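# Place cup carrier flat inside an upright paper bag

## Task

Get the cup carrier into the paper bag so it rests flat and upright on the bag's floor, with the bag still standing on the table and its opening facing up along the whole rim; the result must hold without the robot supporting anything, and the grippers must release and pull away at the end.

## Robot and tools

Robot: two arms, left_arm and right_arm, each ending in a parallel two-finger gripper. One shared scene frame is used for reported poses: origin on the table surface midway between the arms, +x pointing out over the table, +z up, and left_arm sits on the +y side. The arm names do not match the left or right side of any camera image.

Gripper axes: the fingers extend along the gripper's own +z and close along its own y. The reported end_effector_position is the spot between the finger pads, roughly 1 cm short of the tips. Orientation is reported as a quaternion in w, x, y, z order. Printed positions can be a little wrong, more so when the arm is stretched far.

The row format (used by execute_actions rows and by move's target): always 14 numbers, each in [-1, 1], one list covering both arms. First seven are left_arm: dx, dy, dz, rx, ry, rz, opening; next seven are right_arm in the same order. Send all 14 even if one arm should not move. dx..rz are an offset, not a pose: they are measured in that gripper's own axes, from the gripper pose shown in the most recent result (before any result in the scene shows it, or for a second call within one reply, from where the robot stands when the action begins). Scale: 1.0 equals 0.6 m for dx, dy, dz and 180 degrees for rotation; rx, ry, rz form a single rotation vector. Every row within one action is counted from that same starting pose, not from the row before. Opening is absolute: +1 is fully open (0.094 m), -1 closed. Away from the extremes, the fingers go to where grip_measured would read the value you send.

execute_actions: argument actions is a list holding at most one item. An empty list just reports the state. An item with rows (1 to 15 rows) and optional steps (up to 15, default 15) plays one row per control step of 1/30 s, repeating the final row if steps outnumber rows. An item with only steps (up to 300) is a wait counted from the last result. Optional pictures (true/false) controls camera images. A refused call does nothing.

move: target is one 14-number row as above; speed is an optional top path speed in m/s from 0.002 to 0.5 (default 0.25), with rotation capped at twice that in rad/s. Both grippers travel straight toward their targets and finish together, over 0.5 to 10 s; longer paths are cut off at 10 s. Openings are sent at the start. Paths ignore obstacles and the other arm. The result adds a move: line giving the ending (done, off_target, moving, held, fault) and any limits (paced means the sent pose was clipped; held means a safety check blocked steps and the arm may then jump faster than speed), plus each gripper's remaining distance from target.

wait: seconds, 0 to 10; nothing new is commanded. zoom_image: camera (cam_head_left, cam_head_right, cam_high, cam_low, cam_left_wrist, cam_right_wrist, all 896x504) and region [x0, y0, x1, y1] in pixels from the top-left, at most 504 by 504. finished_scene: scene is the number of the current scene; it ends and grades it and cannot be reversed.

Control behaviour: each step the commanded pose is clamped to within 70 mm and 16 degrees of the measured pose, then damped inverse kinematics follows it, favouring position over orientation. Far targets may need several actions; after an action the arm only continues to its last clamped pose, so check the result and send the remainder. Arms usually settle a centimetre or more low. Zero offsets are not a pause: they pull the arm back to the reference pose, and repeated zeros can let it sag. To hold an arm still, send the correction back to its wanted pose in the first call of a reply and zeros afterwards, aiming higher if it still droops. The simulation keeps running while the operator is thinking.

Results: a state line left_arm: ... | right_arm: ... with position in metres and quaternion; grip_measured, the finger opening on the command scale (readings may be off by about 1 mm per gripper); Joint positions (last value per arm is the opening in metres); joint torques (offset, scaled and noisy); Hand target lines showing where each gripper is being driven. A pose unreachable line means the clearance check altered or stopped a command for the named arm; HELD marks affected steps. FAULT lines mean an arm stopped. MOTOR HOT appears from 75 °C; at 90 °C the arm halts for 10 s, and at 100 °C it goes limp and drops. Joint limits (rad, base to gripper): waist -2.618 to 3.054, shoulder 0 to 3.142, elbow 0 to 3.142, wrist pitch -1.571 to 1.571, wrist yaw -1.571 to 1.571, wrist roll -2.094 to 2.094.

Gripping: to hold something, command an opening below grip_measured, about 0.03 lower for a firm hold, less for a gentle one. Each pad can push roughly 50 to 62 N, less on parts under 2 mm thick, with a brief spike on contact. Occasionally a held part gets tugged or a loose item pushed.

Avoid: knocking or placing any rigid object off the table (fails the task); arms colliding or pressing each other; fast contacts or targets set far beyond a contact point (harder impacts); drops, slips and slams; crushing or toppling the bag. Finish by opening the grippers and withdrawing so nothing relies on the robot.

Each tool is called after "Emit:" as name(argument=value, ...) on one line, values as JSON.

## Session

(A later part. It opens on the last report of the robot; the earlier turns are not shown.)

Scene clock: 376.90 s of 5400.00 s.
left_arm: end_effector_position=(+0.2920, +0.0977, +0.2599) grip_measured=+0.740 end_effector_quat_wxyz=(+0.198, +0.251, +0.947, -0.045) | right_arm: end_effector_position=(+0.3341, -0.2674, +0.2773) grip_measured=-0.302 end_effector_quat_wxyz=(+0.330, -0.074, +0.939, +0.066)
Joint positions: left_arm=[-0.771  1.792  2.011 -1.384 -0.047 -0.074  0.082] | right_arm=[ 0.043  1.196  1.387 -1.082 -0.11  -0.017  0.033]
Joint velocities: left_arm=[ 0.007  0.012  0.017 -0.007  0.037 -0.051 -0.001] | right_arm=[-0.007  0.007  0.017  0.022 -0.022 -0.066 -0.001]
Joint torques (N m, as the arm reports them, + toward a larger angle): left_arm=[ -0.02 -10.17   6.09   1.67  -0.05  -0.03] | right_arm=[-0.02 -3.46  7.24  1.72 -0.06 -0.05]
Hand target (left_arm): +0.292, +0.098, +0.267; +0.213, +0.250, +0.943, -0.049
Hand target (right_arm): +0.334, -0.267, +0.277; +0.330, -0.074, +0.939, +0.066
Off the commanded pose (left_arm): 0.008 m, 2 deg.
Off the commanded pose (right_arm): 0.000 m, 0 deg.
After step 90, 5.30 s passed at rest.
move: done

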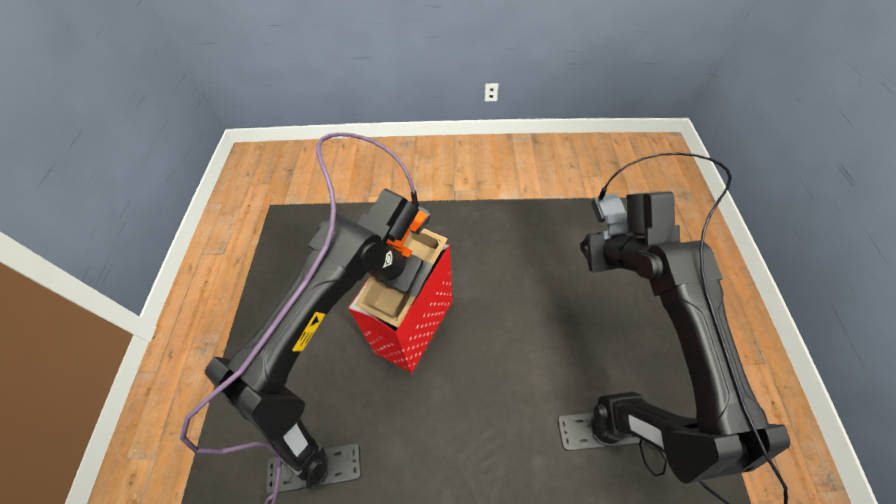

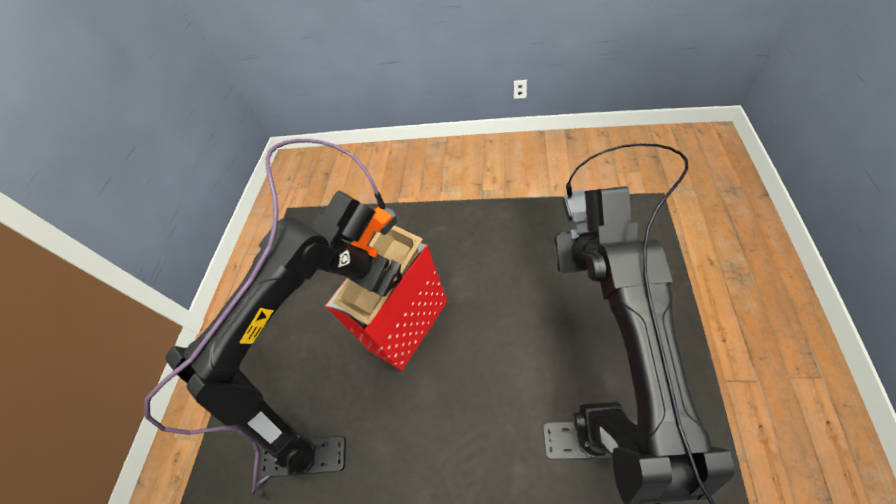

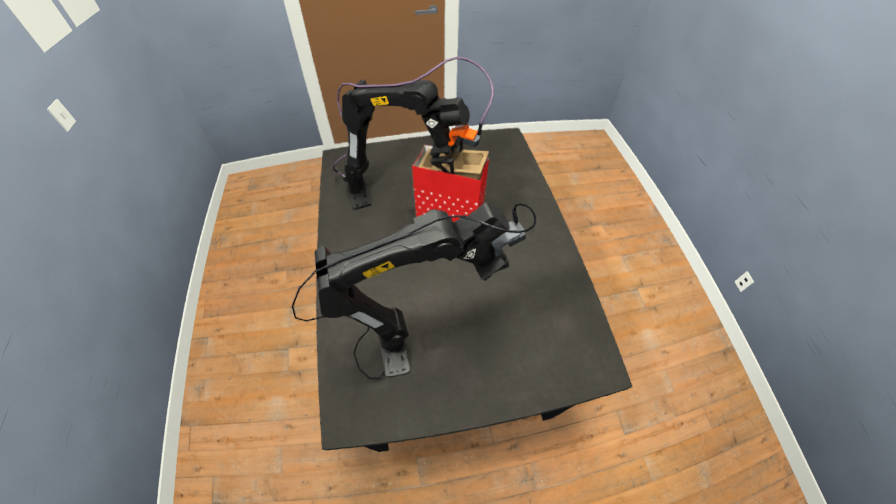

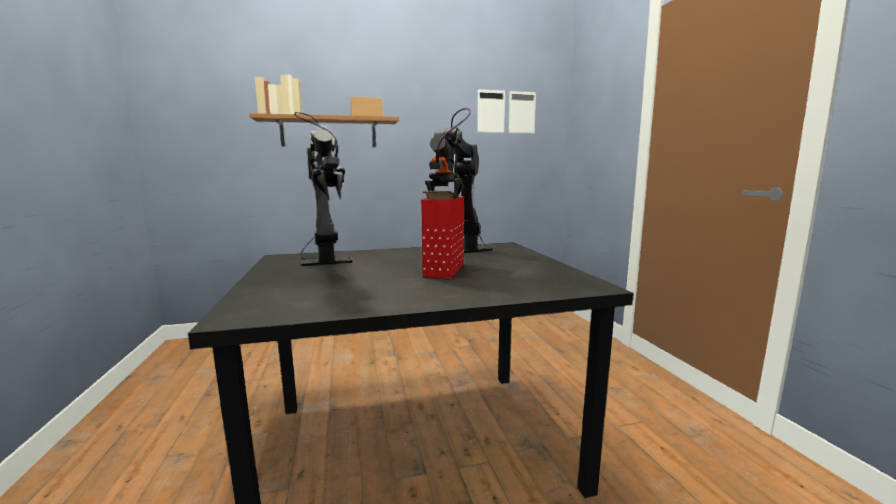

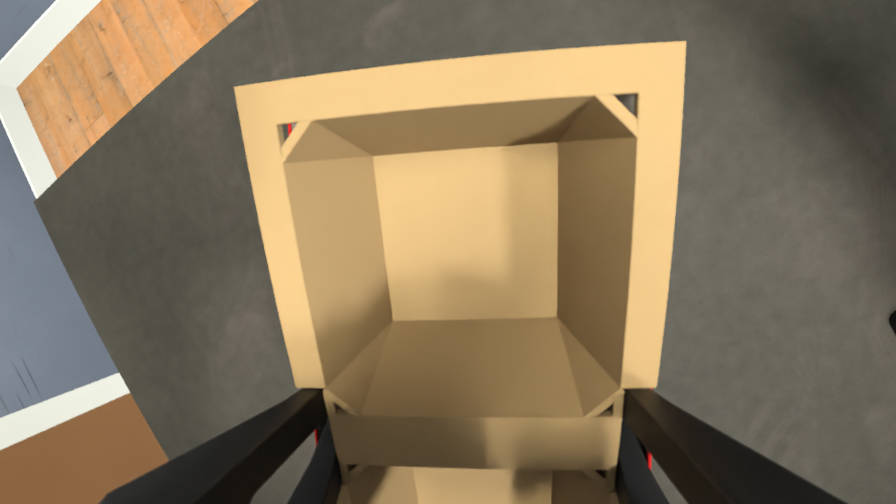

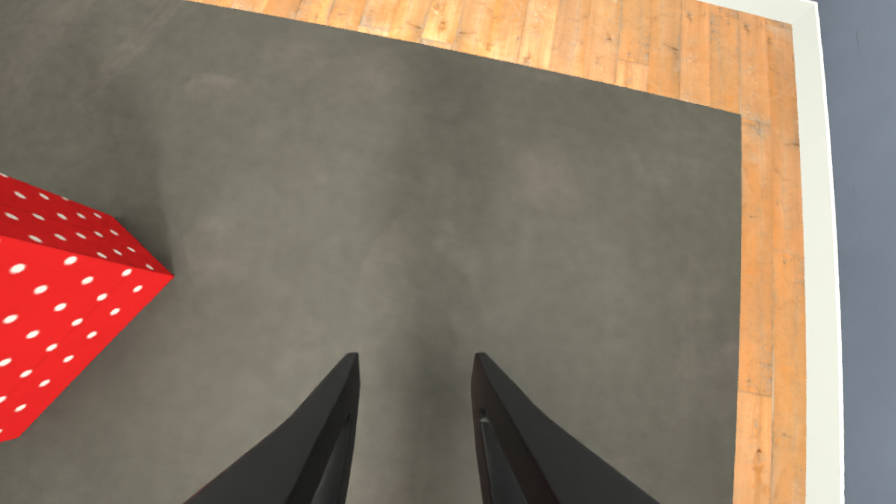

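Emit:
move(target=[0.013,-0.011,-0.012,0,-0.006,0,0.70, 0,0,0,0,0,0,-0.3], speed=0.02)

Emit:
zoom_image(camera="cam_head_left", region=[340, 220, 460, 340])

Emit:
zoom_image(camera="cam_high", region=[390, 100, 520, 210])

Scene clock: 391.53 s of 5400.00 s.
left_arm: end_effector_position=(+0.2821, +0.0983, +0.2570) grip_measured=+0.740 end_effector_quat_wxyz=(+0.192, +0.252, +0.947, -0.044) | right_arm: end_effector_position=(+0.3341, -0.2674, +0.2773) grip_measured=-0.302 end_effector_quat_wxyz=(+0.330, -0.074, +0.939, +0.066)
Joint positions: left_arm=[-0.785  1.762  1.966 -1.38  -0.05  -0.085  0.082] | right_arm=[ 0.043  1.196  1.387 -1.082 -0.11  -0.017  0.033]
Joint velocities: left_arm=[-0.007 -0.017  0.012  0.007 -0.066 -0.051  0.001] | right_arm=[ 0.002  0.007  0.007 -0.007 -0.051 -0.037  0.001]
Joint torques (N m, as the arm reports them, + toward a larger angle): left_arm=[-0.76 -9.79  5.94  1.64 -0.12 -0.13] | right_arm=[ 0.05 -3.46  7.22  1.73 -0.06 -0.01]
Hand target (left_arm): +0.280, +0.097, +0.263; +0.206, +0.251, +0.945, -0.048
Hand target (right_arm): +0.334, -0.267, +0.277; +0.330, -0.074, +0.939, +0.066
Off the commanded pose (left_arm): 0.007 m, 2 deg.
Off the commanded pose (right_arm): 0.000 m, 0 deg.
After step 90, 10.67 s passed at rest.
move: done

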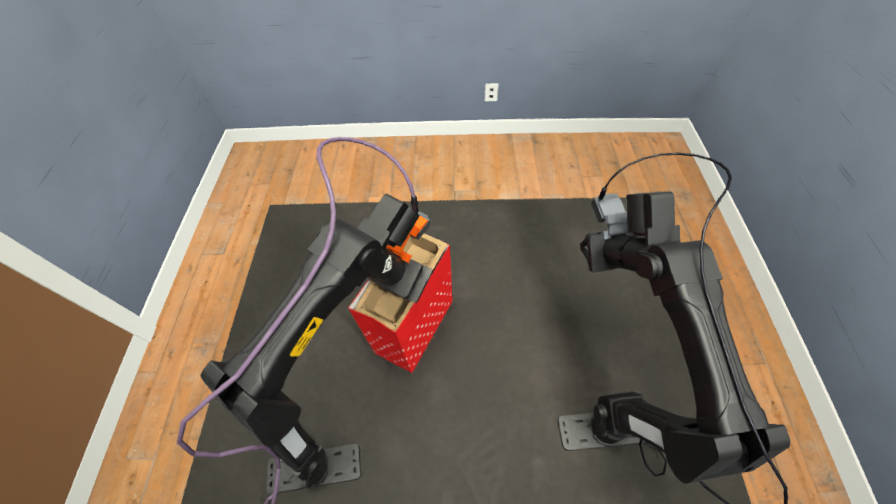

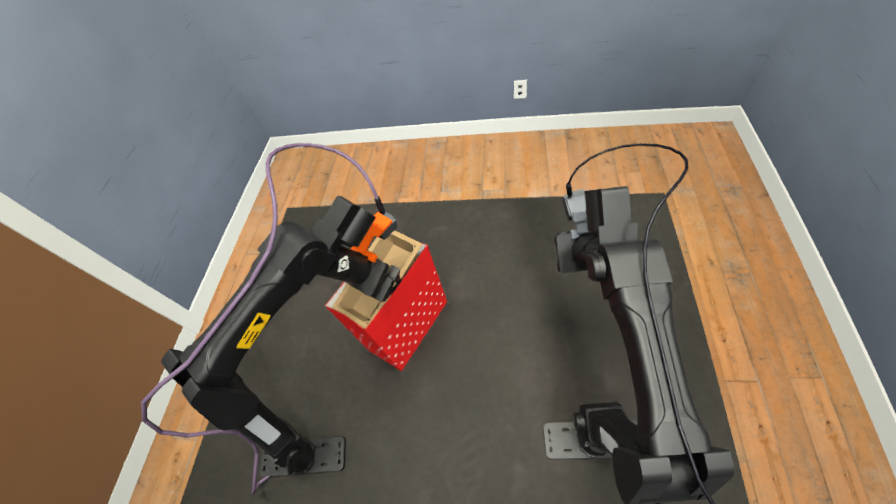

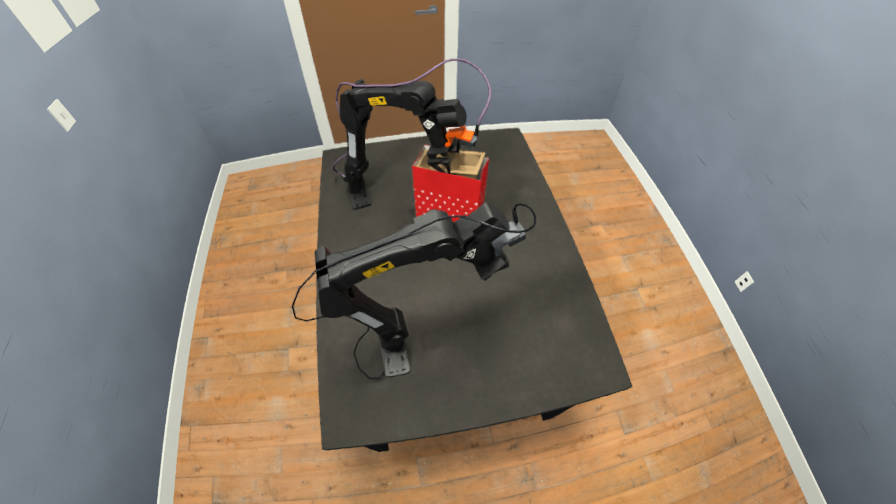

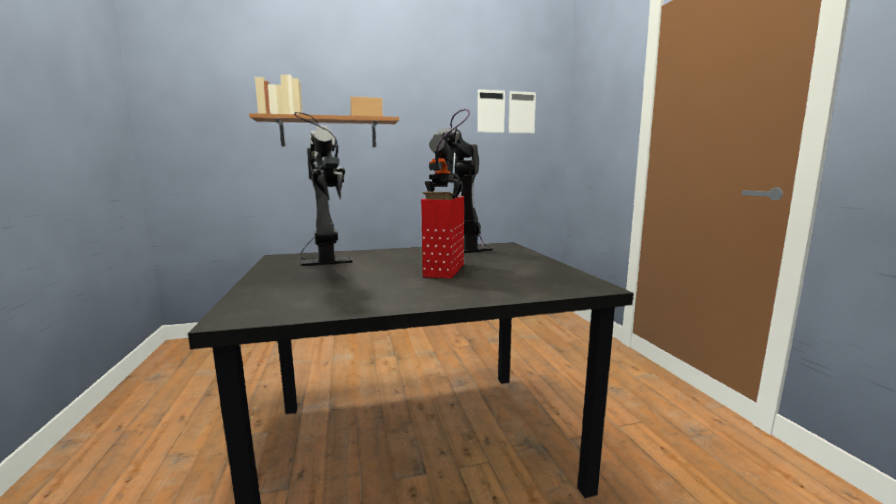

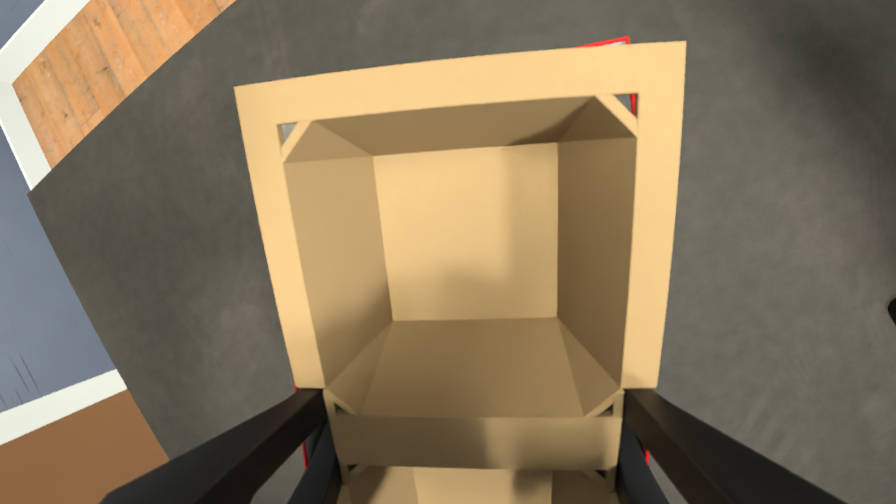

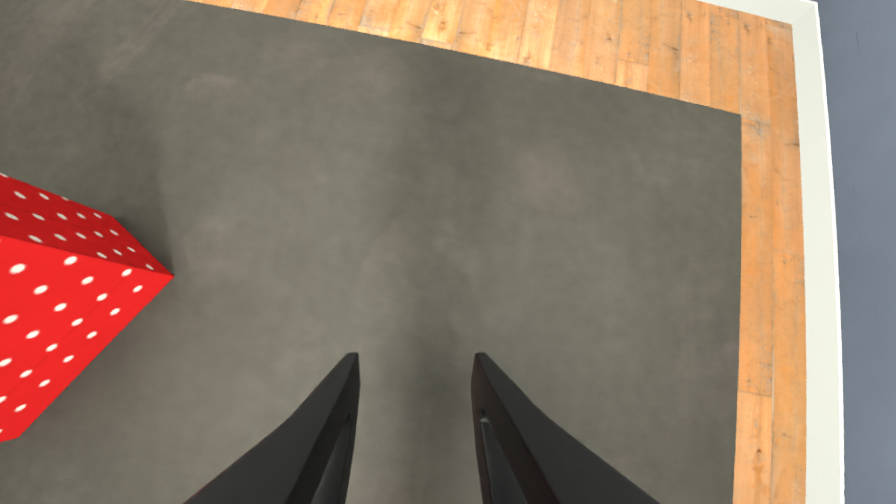

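Region (340, 220, 460, 340) of cam_head_left's 896x504 image, scaled by 4.200, with more detail than that image has.

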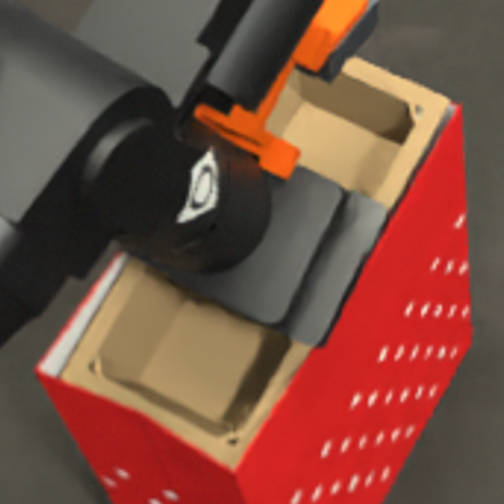

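Region (390, 100, 520, 210) of cam_high's 896x504 image, scaled by 3.877, with more detail than that image has; it fills the top 426 rows of this view, and the rest is white.

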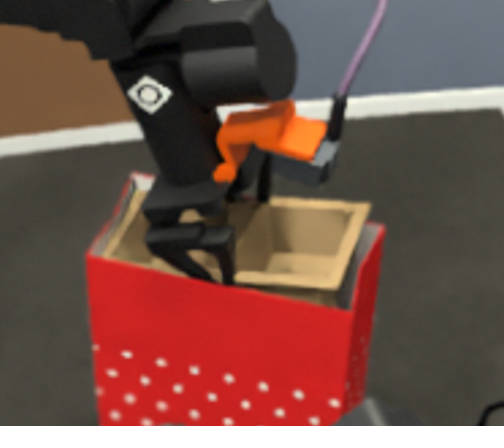

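Emit:
move(target=[-0.004,0.0105,-0.009,-0.002,-0.008,-0.008,0.70, 0,0,0,0,0,0,-0.3], speed=0.02)

Scene clock: 405.33 s of 5400.00 s.
left_arm: end_effector_position=(+0.2822, +0.0983, +0.2571) grip_measured=+0.740 end_effector_quat_wxyz=(+0.193, +0.252, +0.947, -0.044) | right_arm: end_effector_position=(+0.3341, -0.2674, +0.2773) grip_measured=-0.302 end_effector_quat_wxyz=(+0.330, -0.074, +0.939, +0.066)
Joint positions: left_arm=[-0.785  1.762  1.966 -1.38  -0.05  -0.086  0.082] | right_arm=[ 0.043  1.196  1.387 -1.082 -0.11  -0.017  0.033]
Joint velocities: left_arm=[ 0.002 -0.012 -0.017 -0.037 -0.037 -0.007 -0.001] | right_arm=[ 0.002  0.007 -0.017 -0.022  0.022  0.037  0.   ]
Joint torques (N m, as the arm reports them, + toward a larger angle): left_arm=[ 1.03 -9.36  6.62  1.57 -0.07 -0.14] | right_arm=[-0.03 -3.44  7.21  1.72 -0.06 -0.04]
Hand target (left_arm): +0.285, +0.104, +0.263; +0.204, +0.239, +0.948, -0.047
Hand target (right_arm): +0.334, -0.267, +0.277; +0.330, -0.074, +0.939, +0.066
Off the commanded pose (left_arm): 0.009 m, 2 deg.
Off the commanded pose (right_arm): 0.000 m, 0 deg.
After step 90, 9.70 s passed at rest.
move: done

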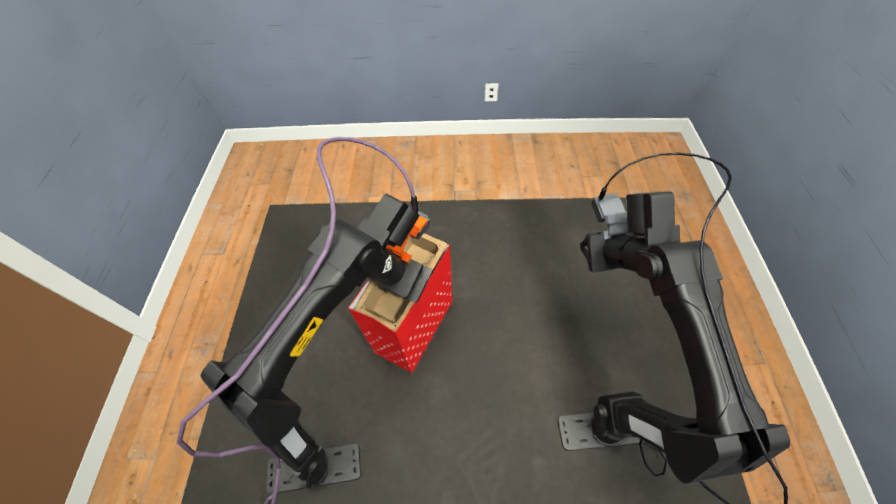

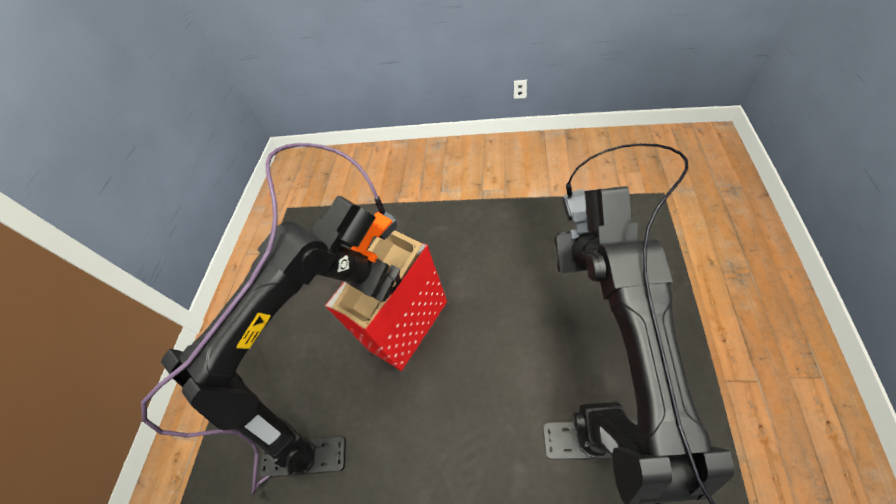

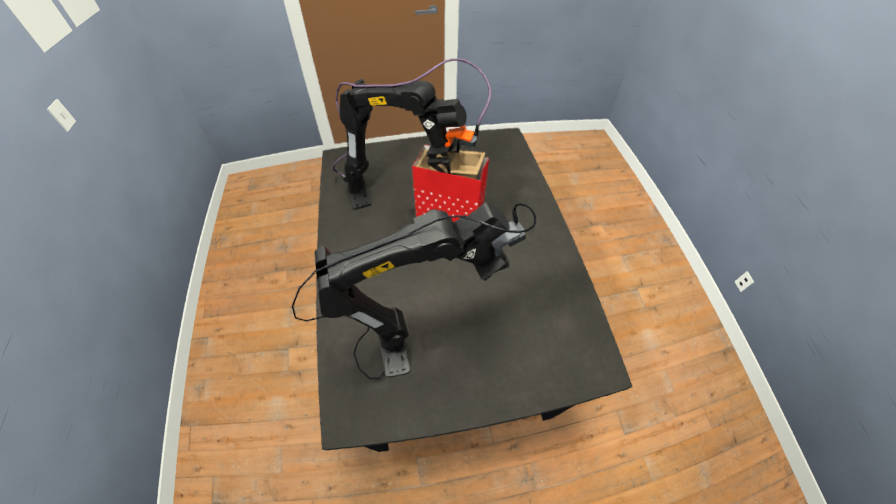

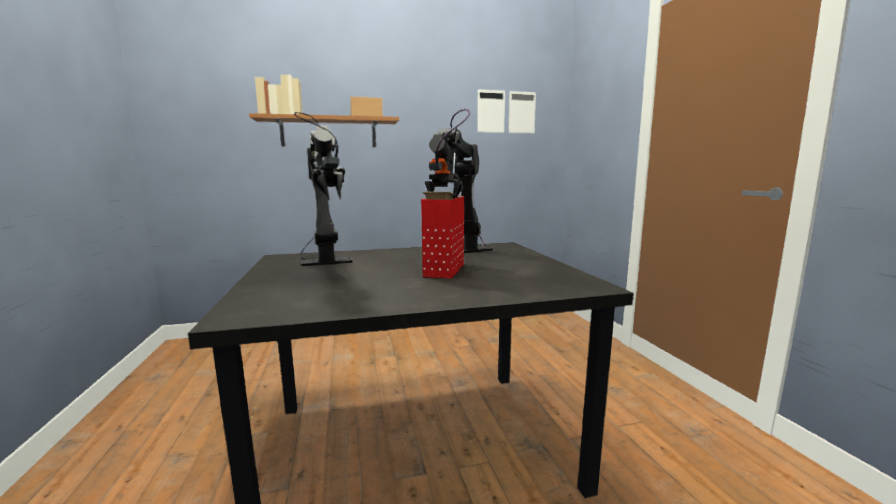

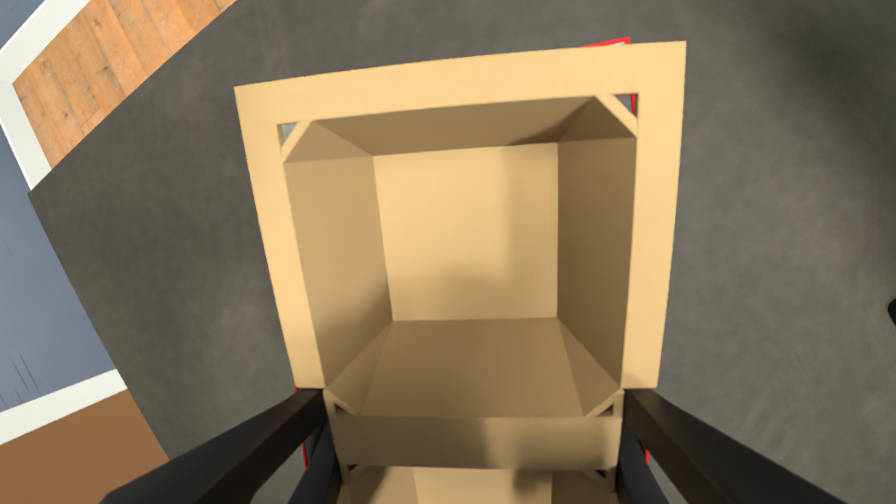

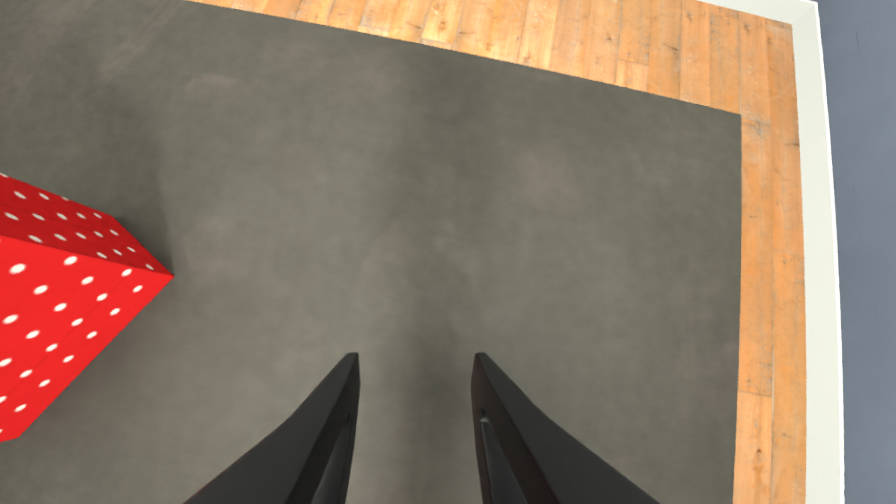

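Emit:
move(target=[-0.004,0.012,-0.009,-0.002,-0.008,-0.008,0.70, 0,0,0,0,0,0,-0.3], speed=0.02)

Scene clock: 411.67 s of 5400.00 s.
left_arm: end_effector_position=(+0.2836, +0.1005, +0.2571) grip_measured=+0.740 end_effector_quat_wxyz=(+0.193, +0.249, +0.948, -0.044) | right_arm: end_effector_position=(+0.3341, -0.2674, +0.2773) grip_measured=-0.302 end_effector_quat_wxyz=(+0.330, -0.074, +0.939, +0.066)
Joint positions: left_arm=[-0.779  1.762  1.966 -1.38  -0.05  -0.086  0.082] | right_arm=[ 0.043  1.196  1.387 -1.082 -0.11  -0.017  0.033]
Joint velocities: left_arm=[-0.022  0.002 -0.002  0.051 -0.007  0.022 -0.   ] | right_arm=[ 0.012 -0.007  0.017 -0.066  0.037 -0.022 -0.001]
Joint torques (N m, as the arm reports them, + toward a larger angle): left_arm=[ 0.76 -9.38  6.59  1.58 -0.07 -0.12] | right_arm=[ 0.02 -3.42  7.22  1.71 -0.07 -0.02]
Hand target (left_arm): +0.286, +0.105, +0.263; +0.205, +0.239, +0.948, -0.047
Hand target (right_arm): +0.334, -0.267, +0.277; +0.330, -0.074, +0.939, +0.066
Off the commanded pose (left_arm): 0.008 m, 2 deg.
Off the commanded pose (right_arm): 0.000 m, 0 deg.
After step 90, 2.17 s passed at rest.
move: done

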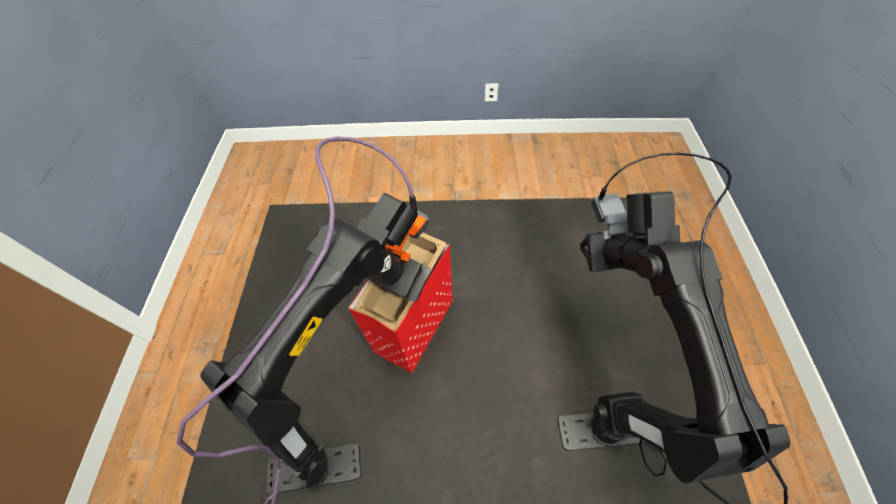

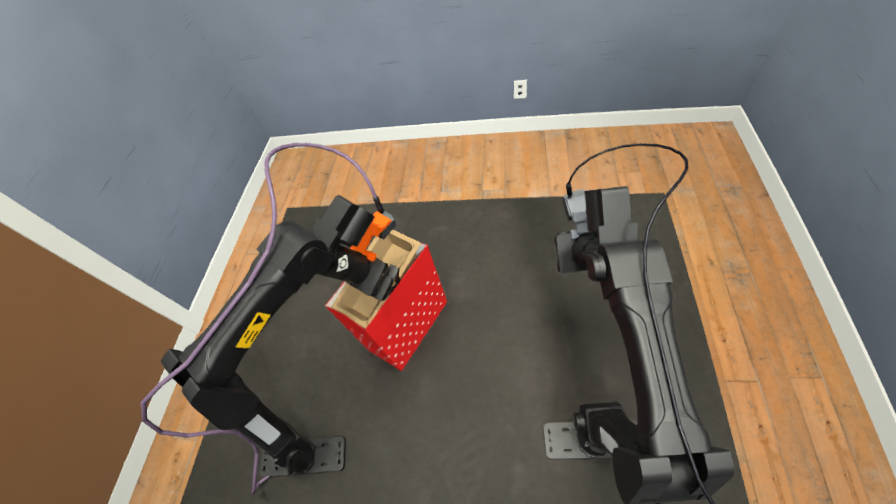

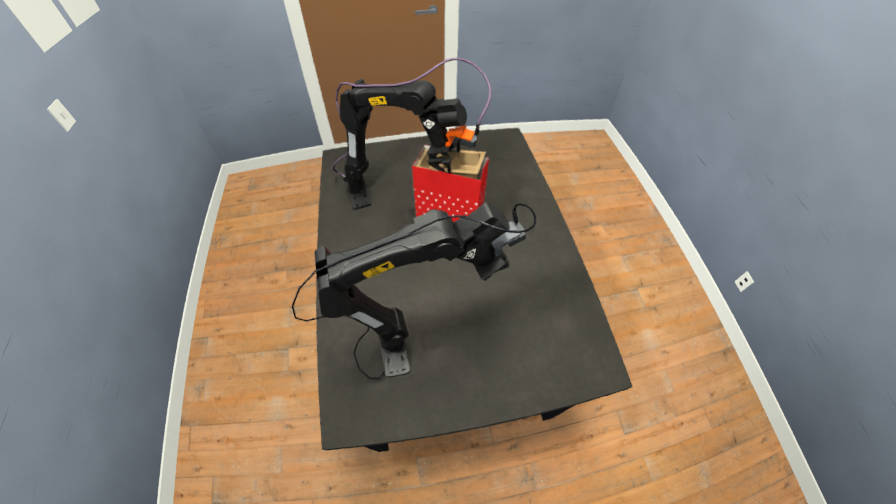

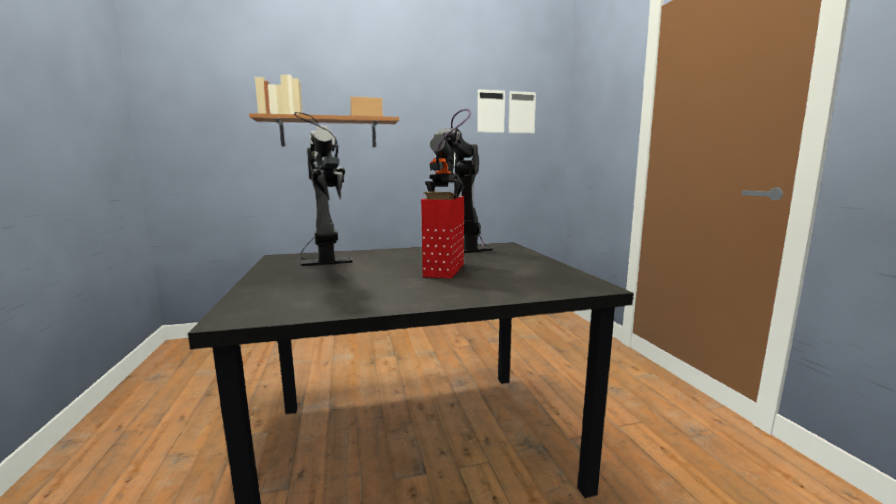

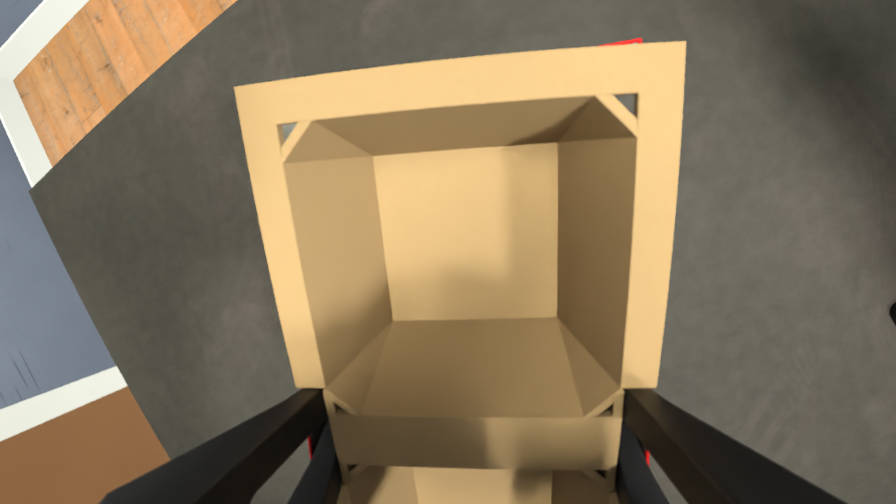

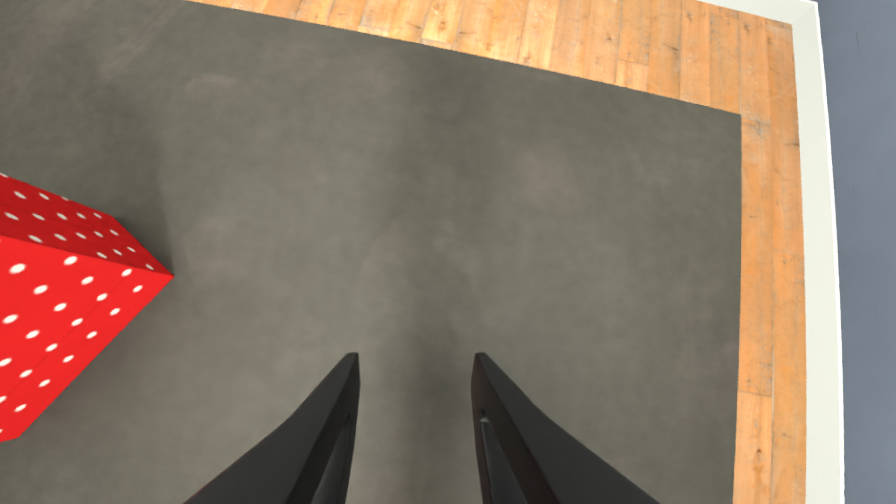

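Emit:
move(target=[0.002,0,0.005,0,-0.008,0,0.70, 0,0,0,0,0,0,-0.3], speed=0.015)

Scene clock: 415.23 s of 5400.00 s.
left_arm: end_effector_position=(+0.2846, +0.0998, +0.2430) grip_measured=+0.740 end_effector_quat_wxyz=(+0.184, +0.249, +0.950, -0.041) | right_arm: end_effector_position=(+0.3341, -0.2674, +0.2773) grip_measured=-0.302 end_effector_quat_wxyz=(+0.330, -0.074, +0.939, +0.066)
Joint positions: left_arm=[-0.779  1.761  1.912 -1.345 -0.05  -0.086  0.082] | right_arm=[ 0.043  1.196  1.387 -1.082 -0.11  -0.017  0.033]
Joint velocities: left_arm=[-0.007 -0.017 -0.007  0.022 -0.007 -0.022  0.001] | right_arm=[ 0.002 -0.007 -0.007 -0.081 -0.051  0.007 -0.   ]
Joint torques (N m, as the arm reports them, + toward a larger angle): left_arm=[ -0.09 -10.59   6.25   1.58  -0.07  -0.03] | right_arm=[-0.05 -3.5   7.17  1.71 -0.07 -0.03]
Hand target (left_arm): +0.284, +0.101, +0.254; +0.204, +0.248, +0.946, -0.047
Hand target (right_arm): +0.334, -0.267, +0.277; +0.330, -0.074, +0.939, +0.066
Off the commanded pose (left_arm): 0.011 m, 2 deg.
Off the commanded pose (right_arm): 0.000 m, 0 deg.
move: off_target (left_arm)

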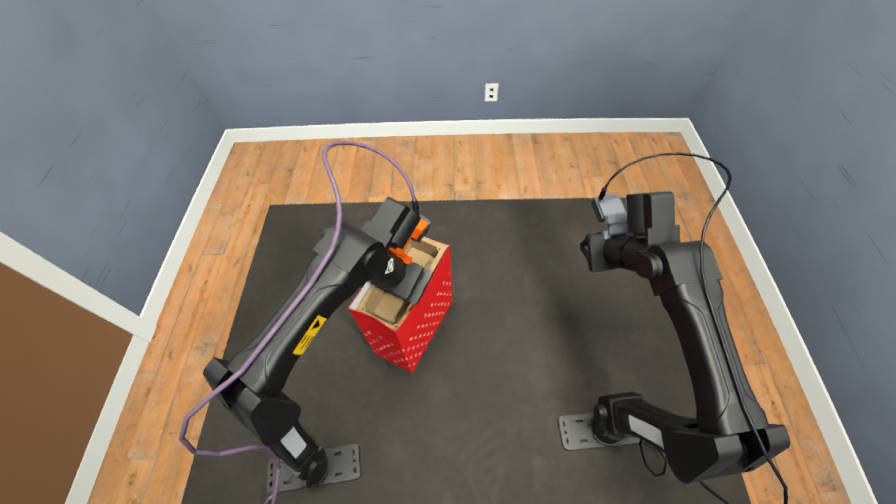

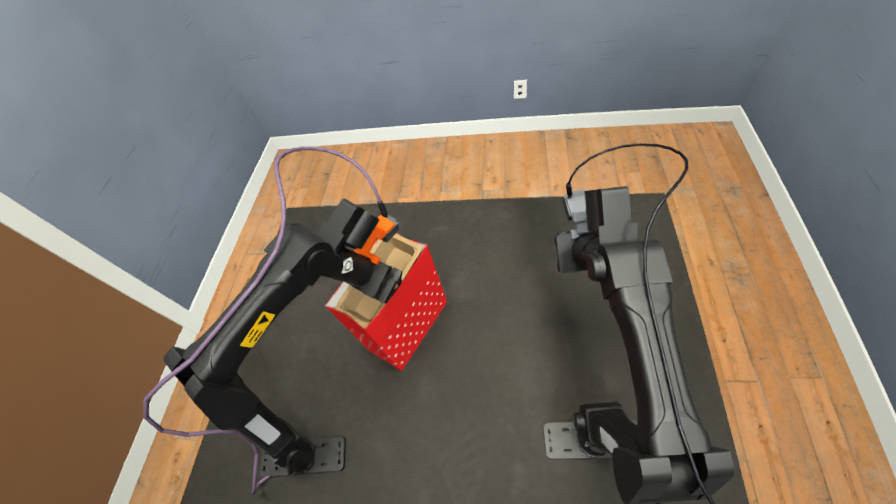

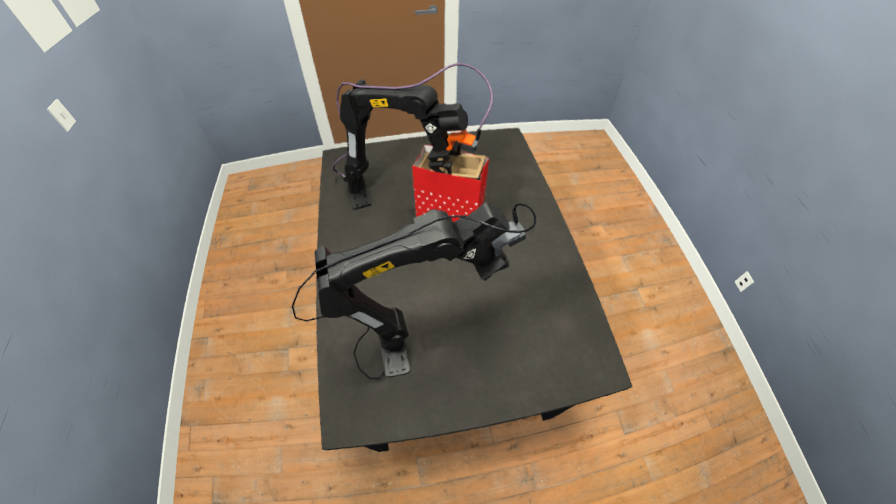

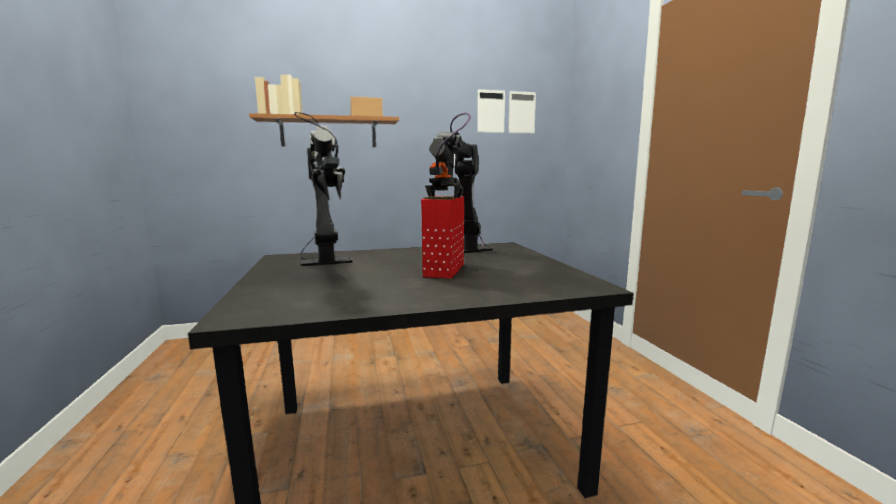

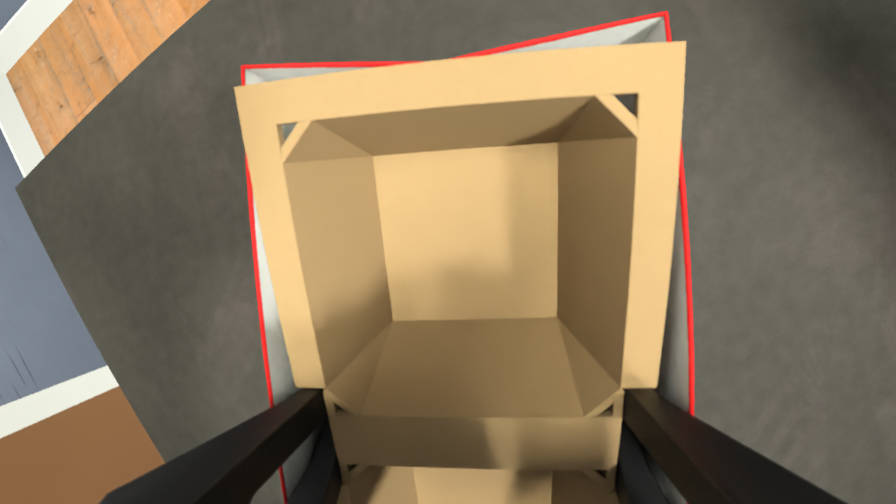

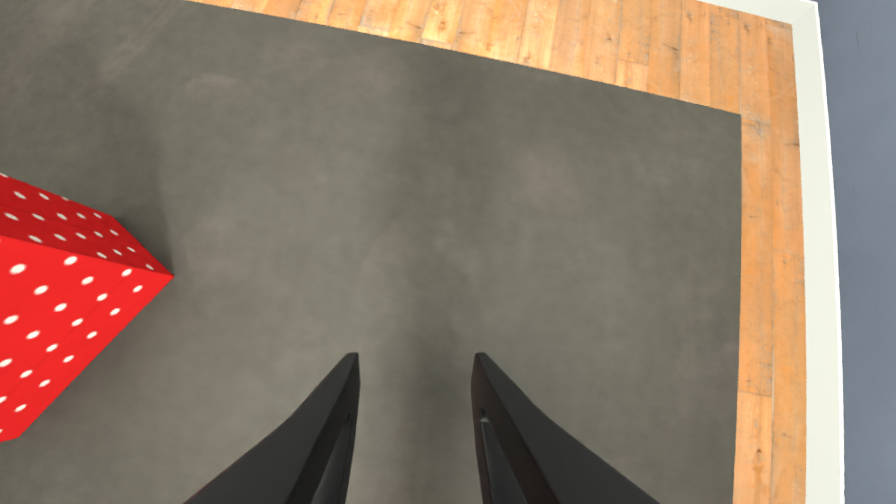

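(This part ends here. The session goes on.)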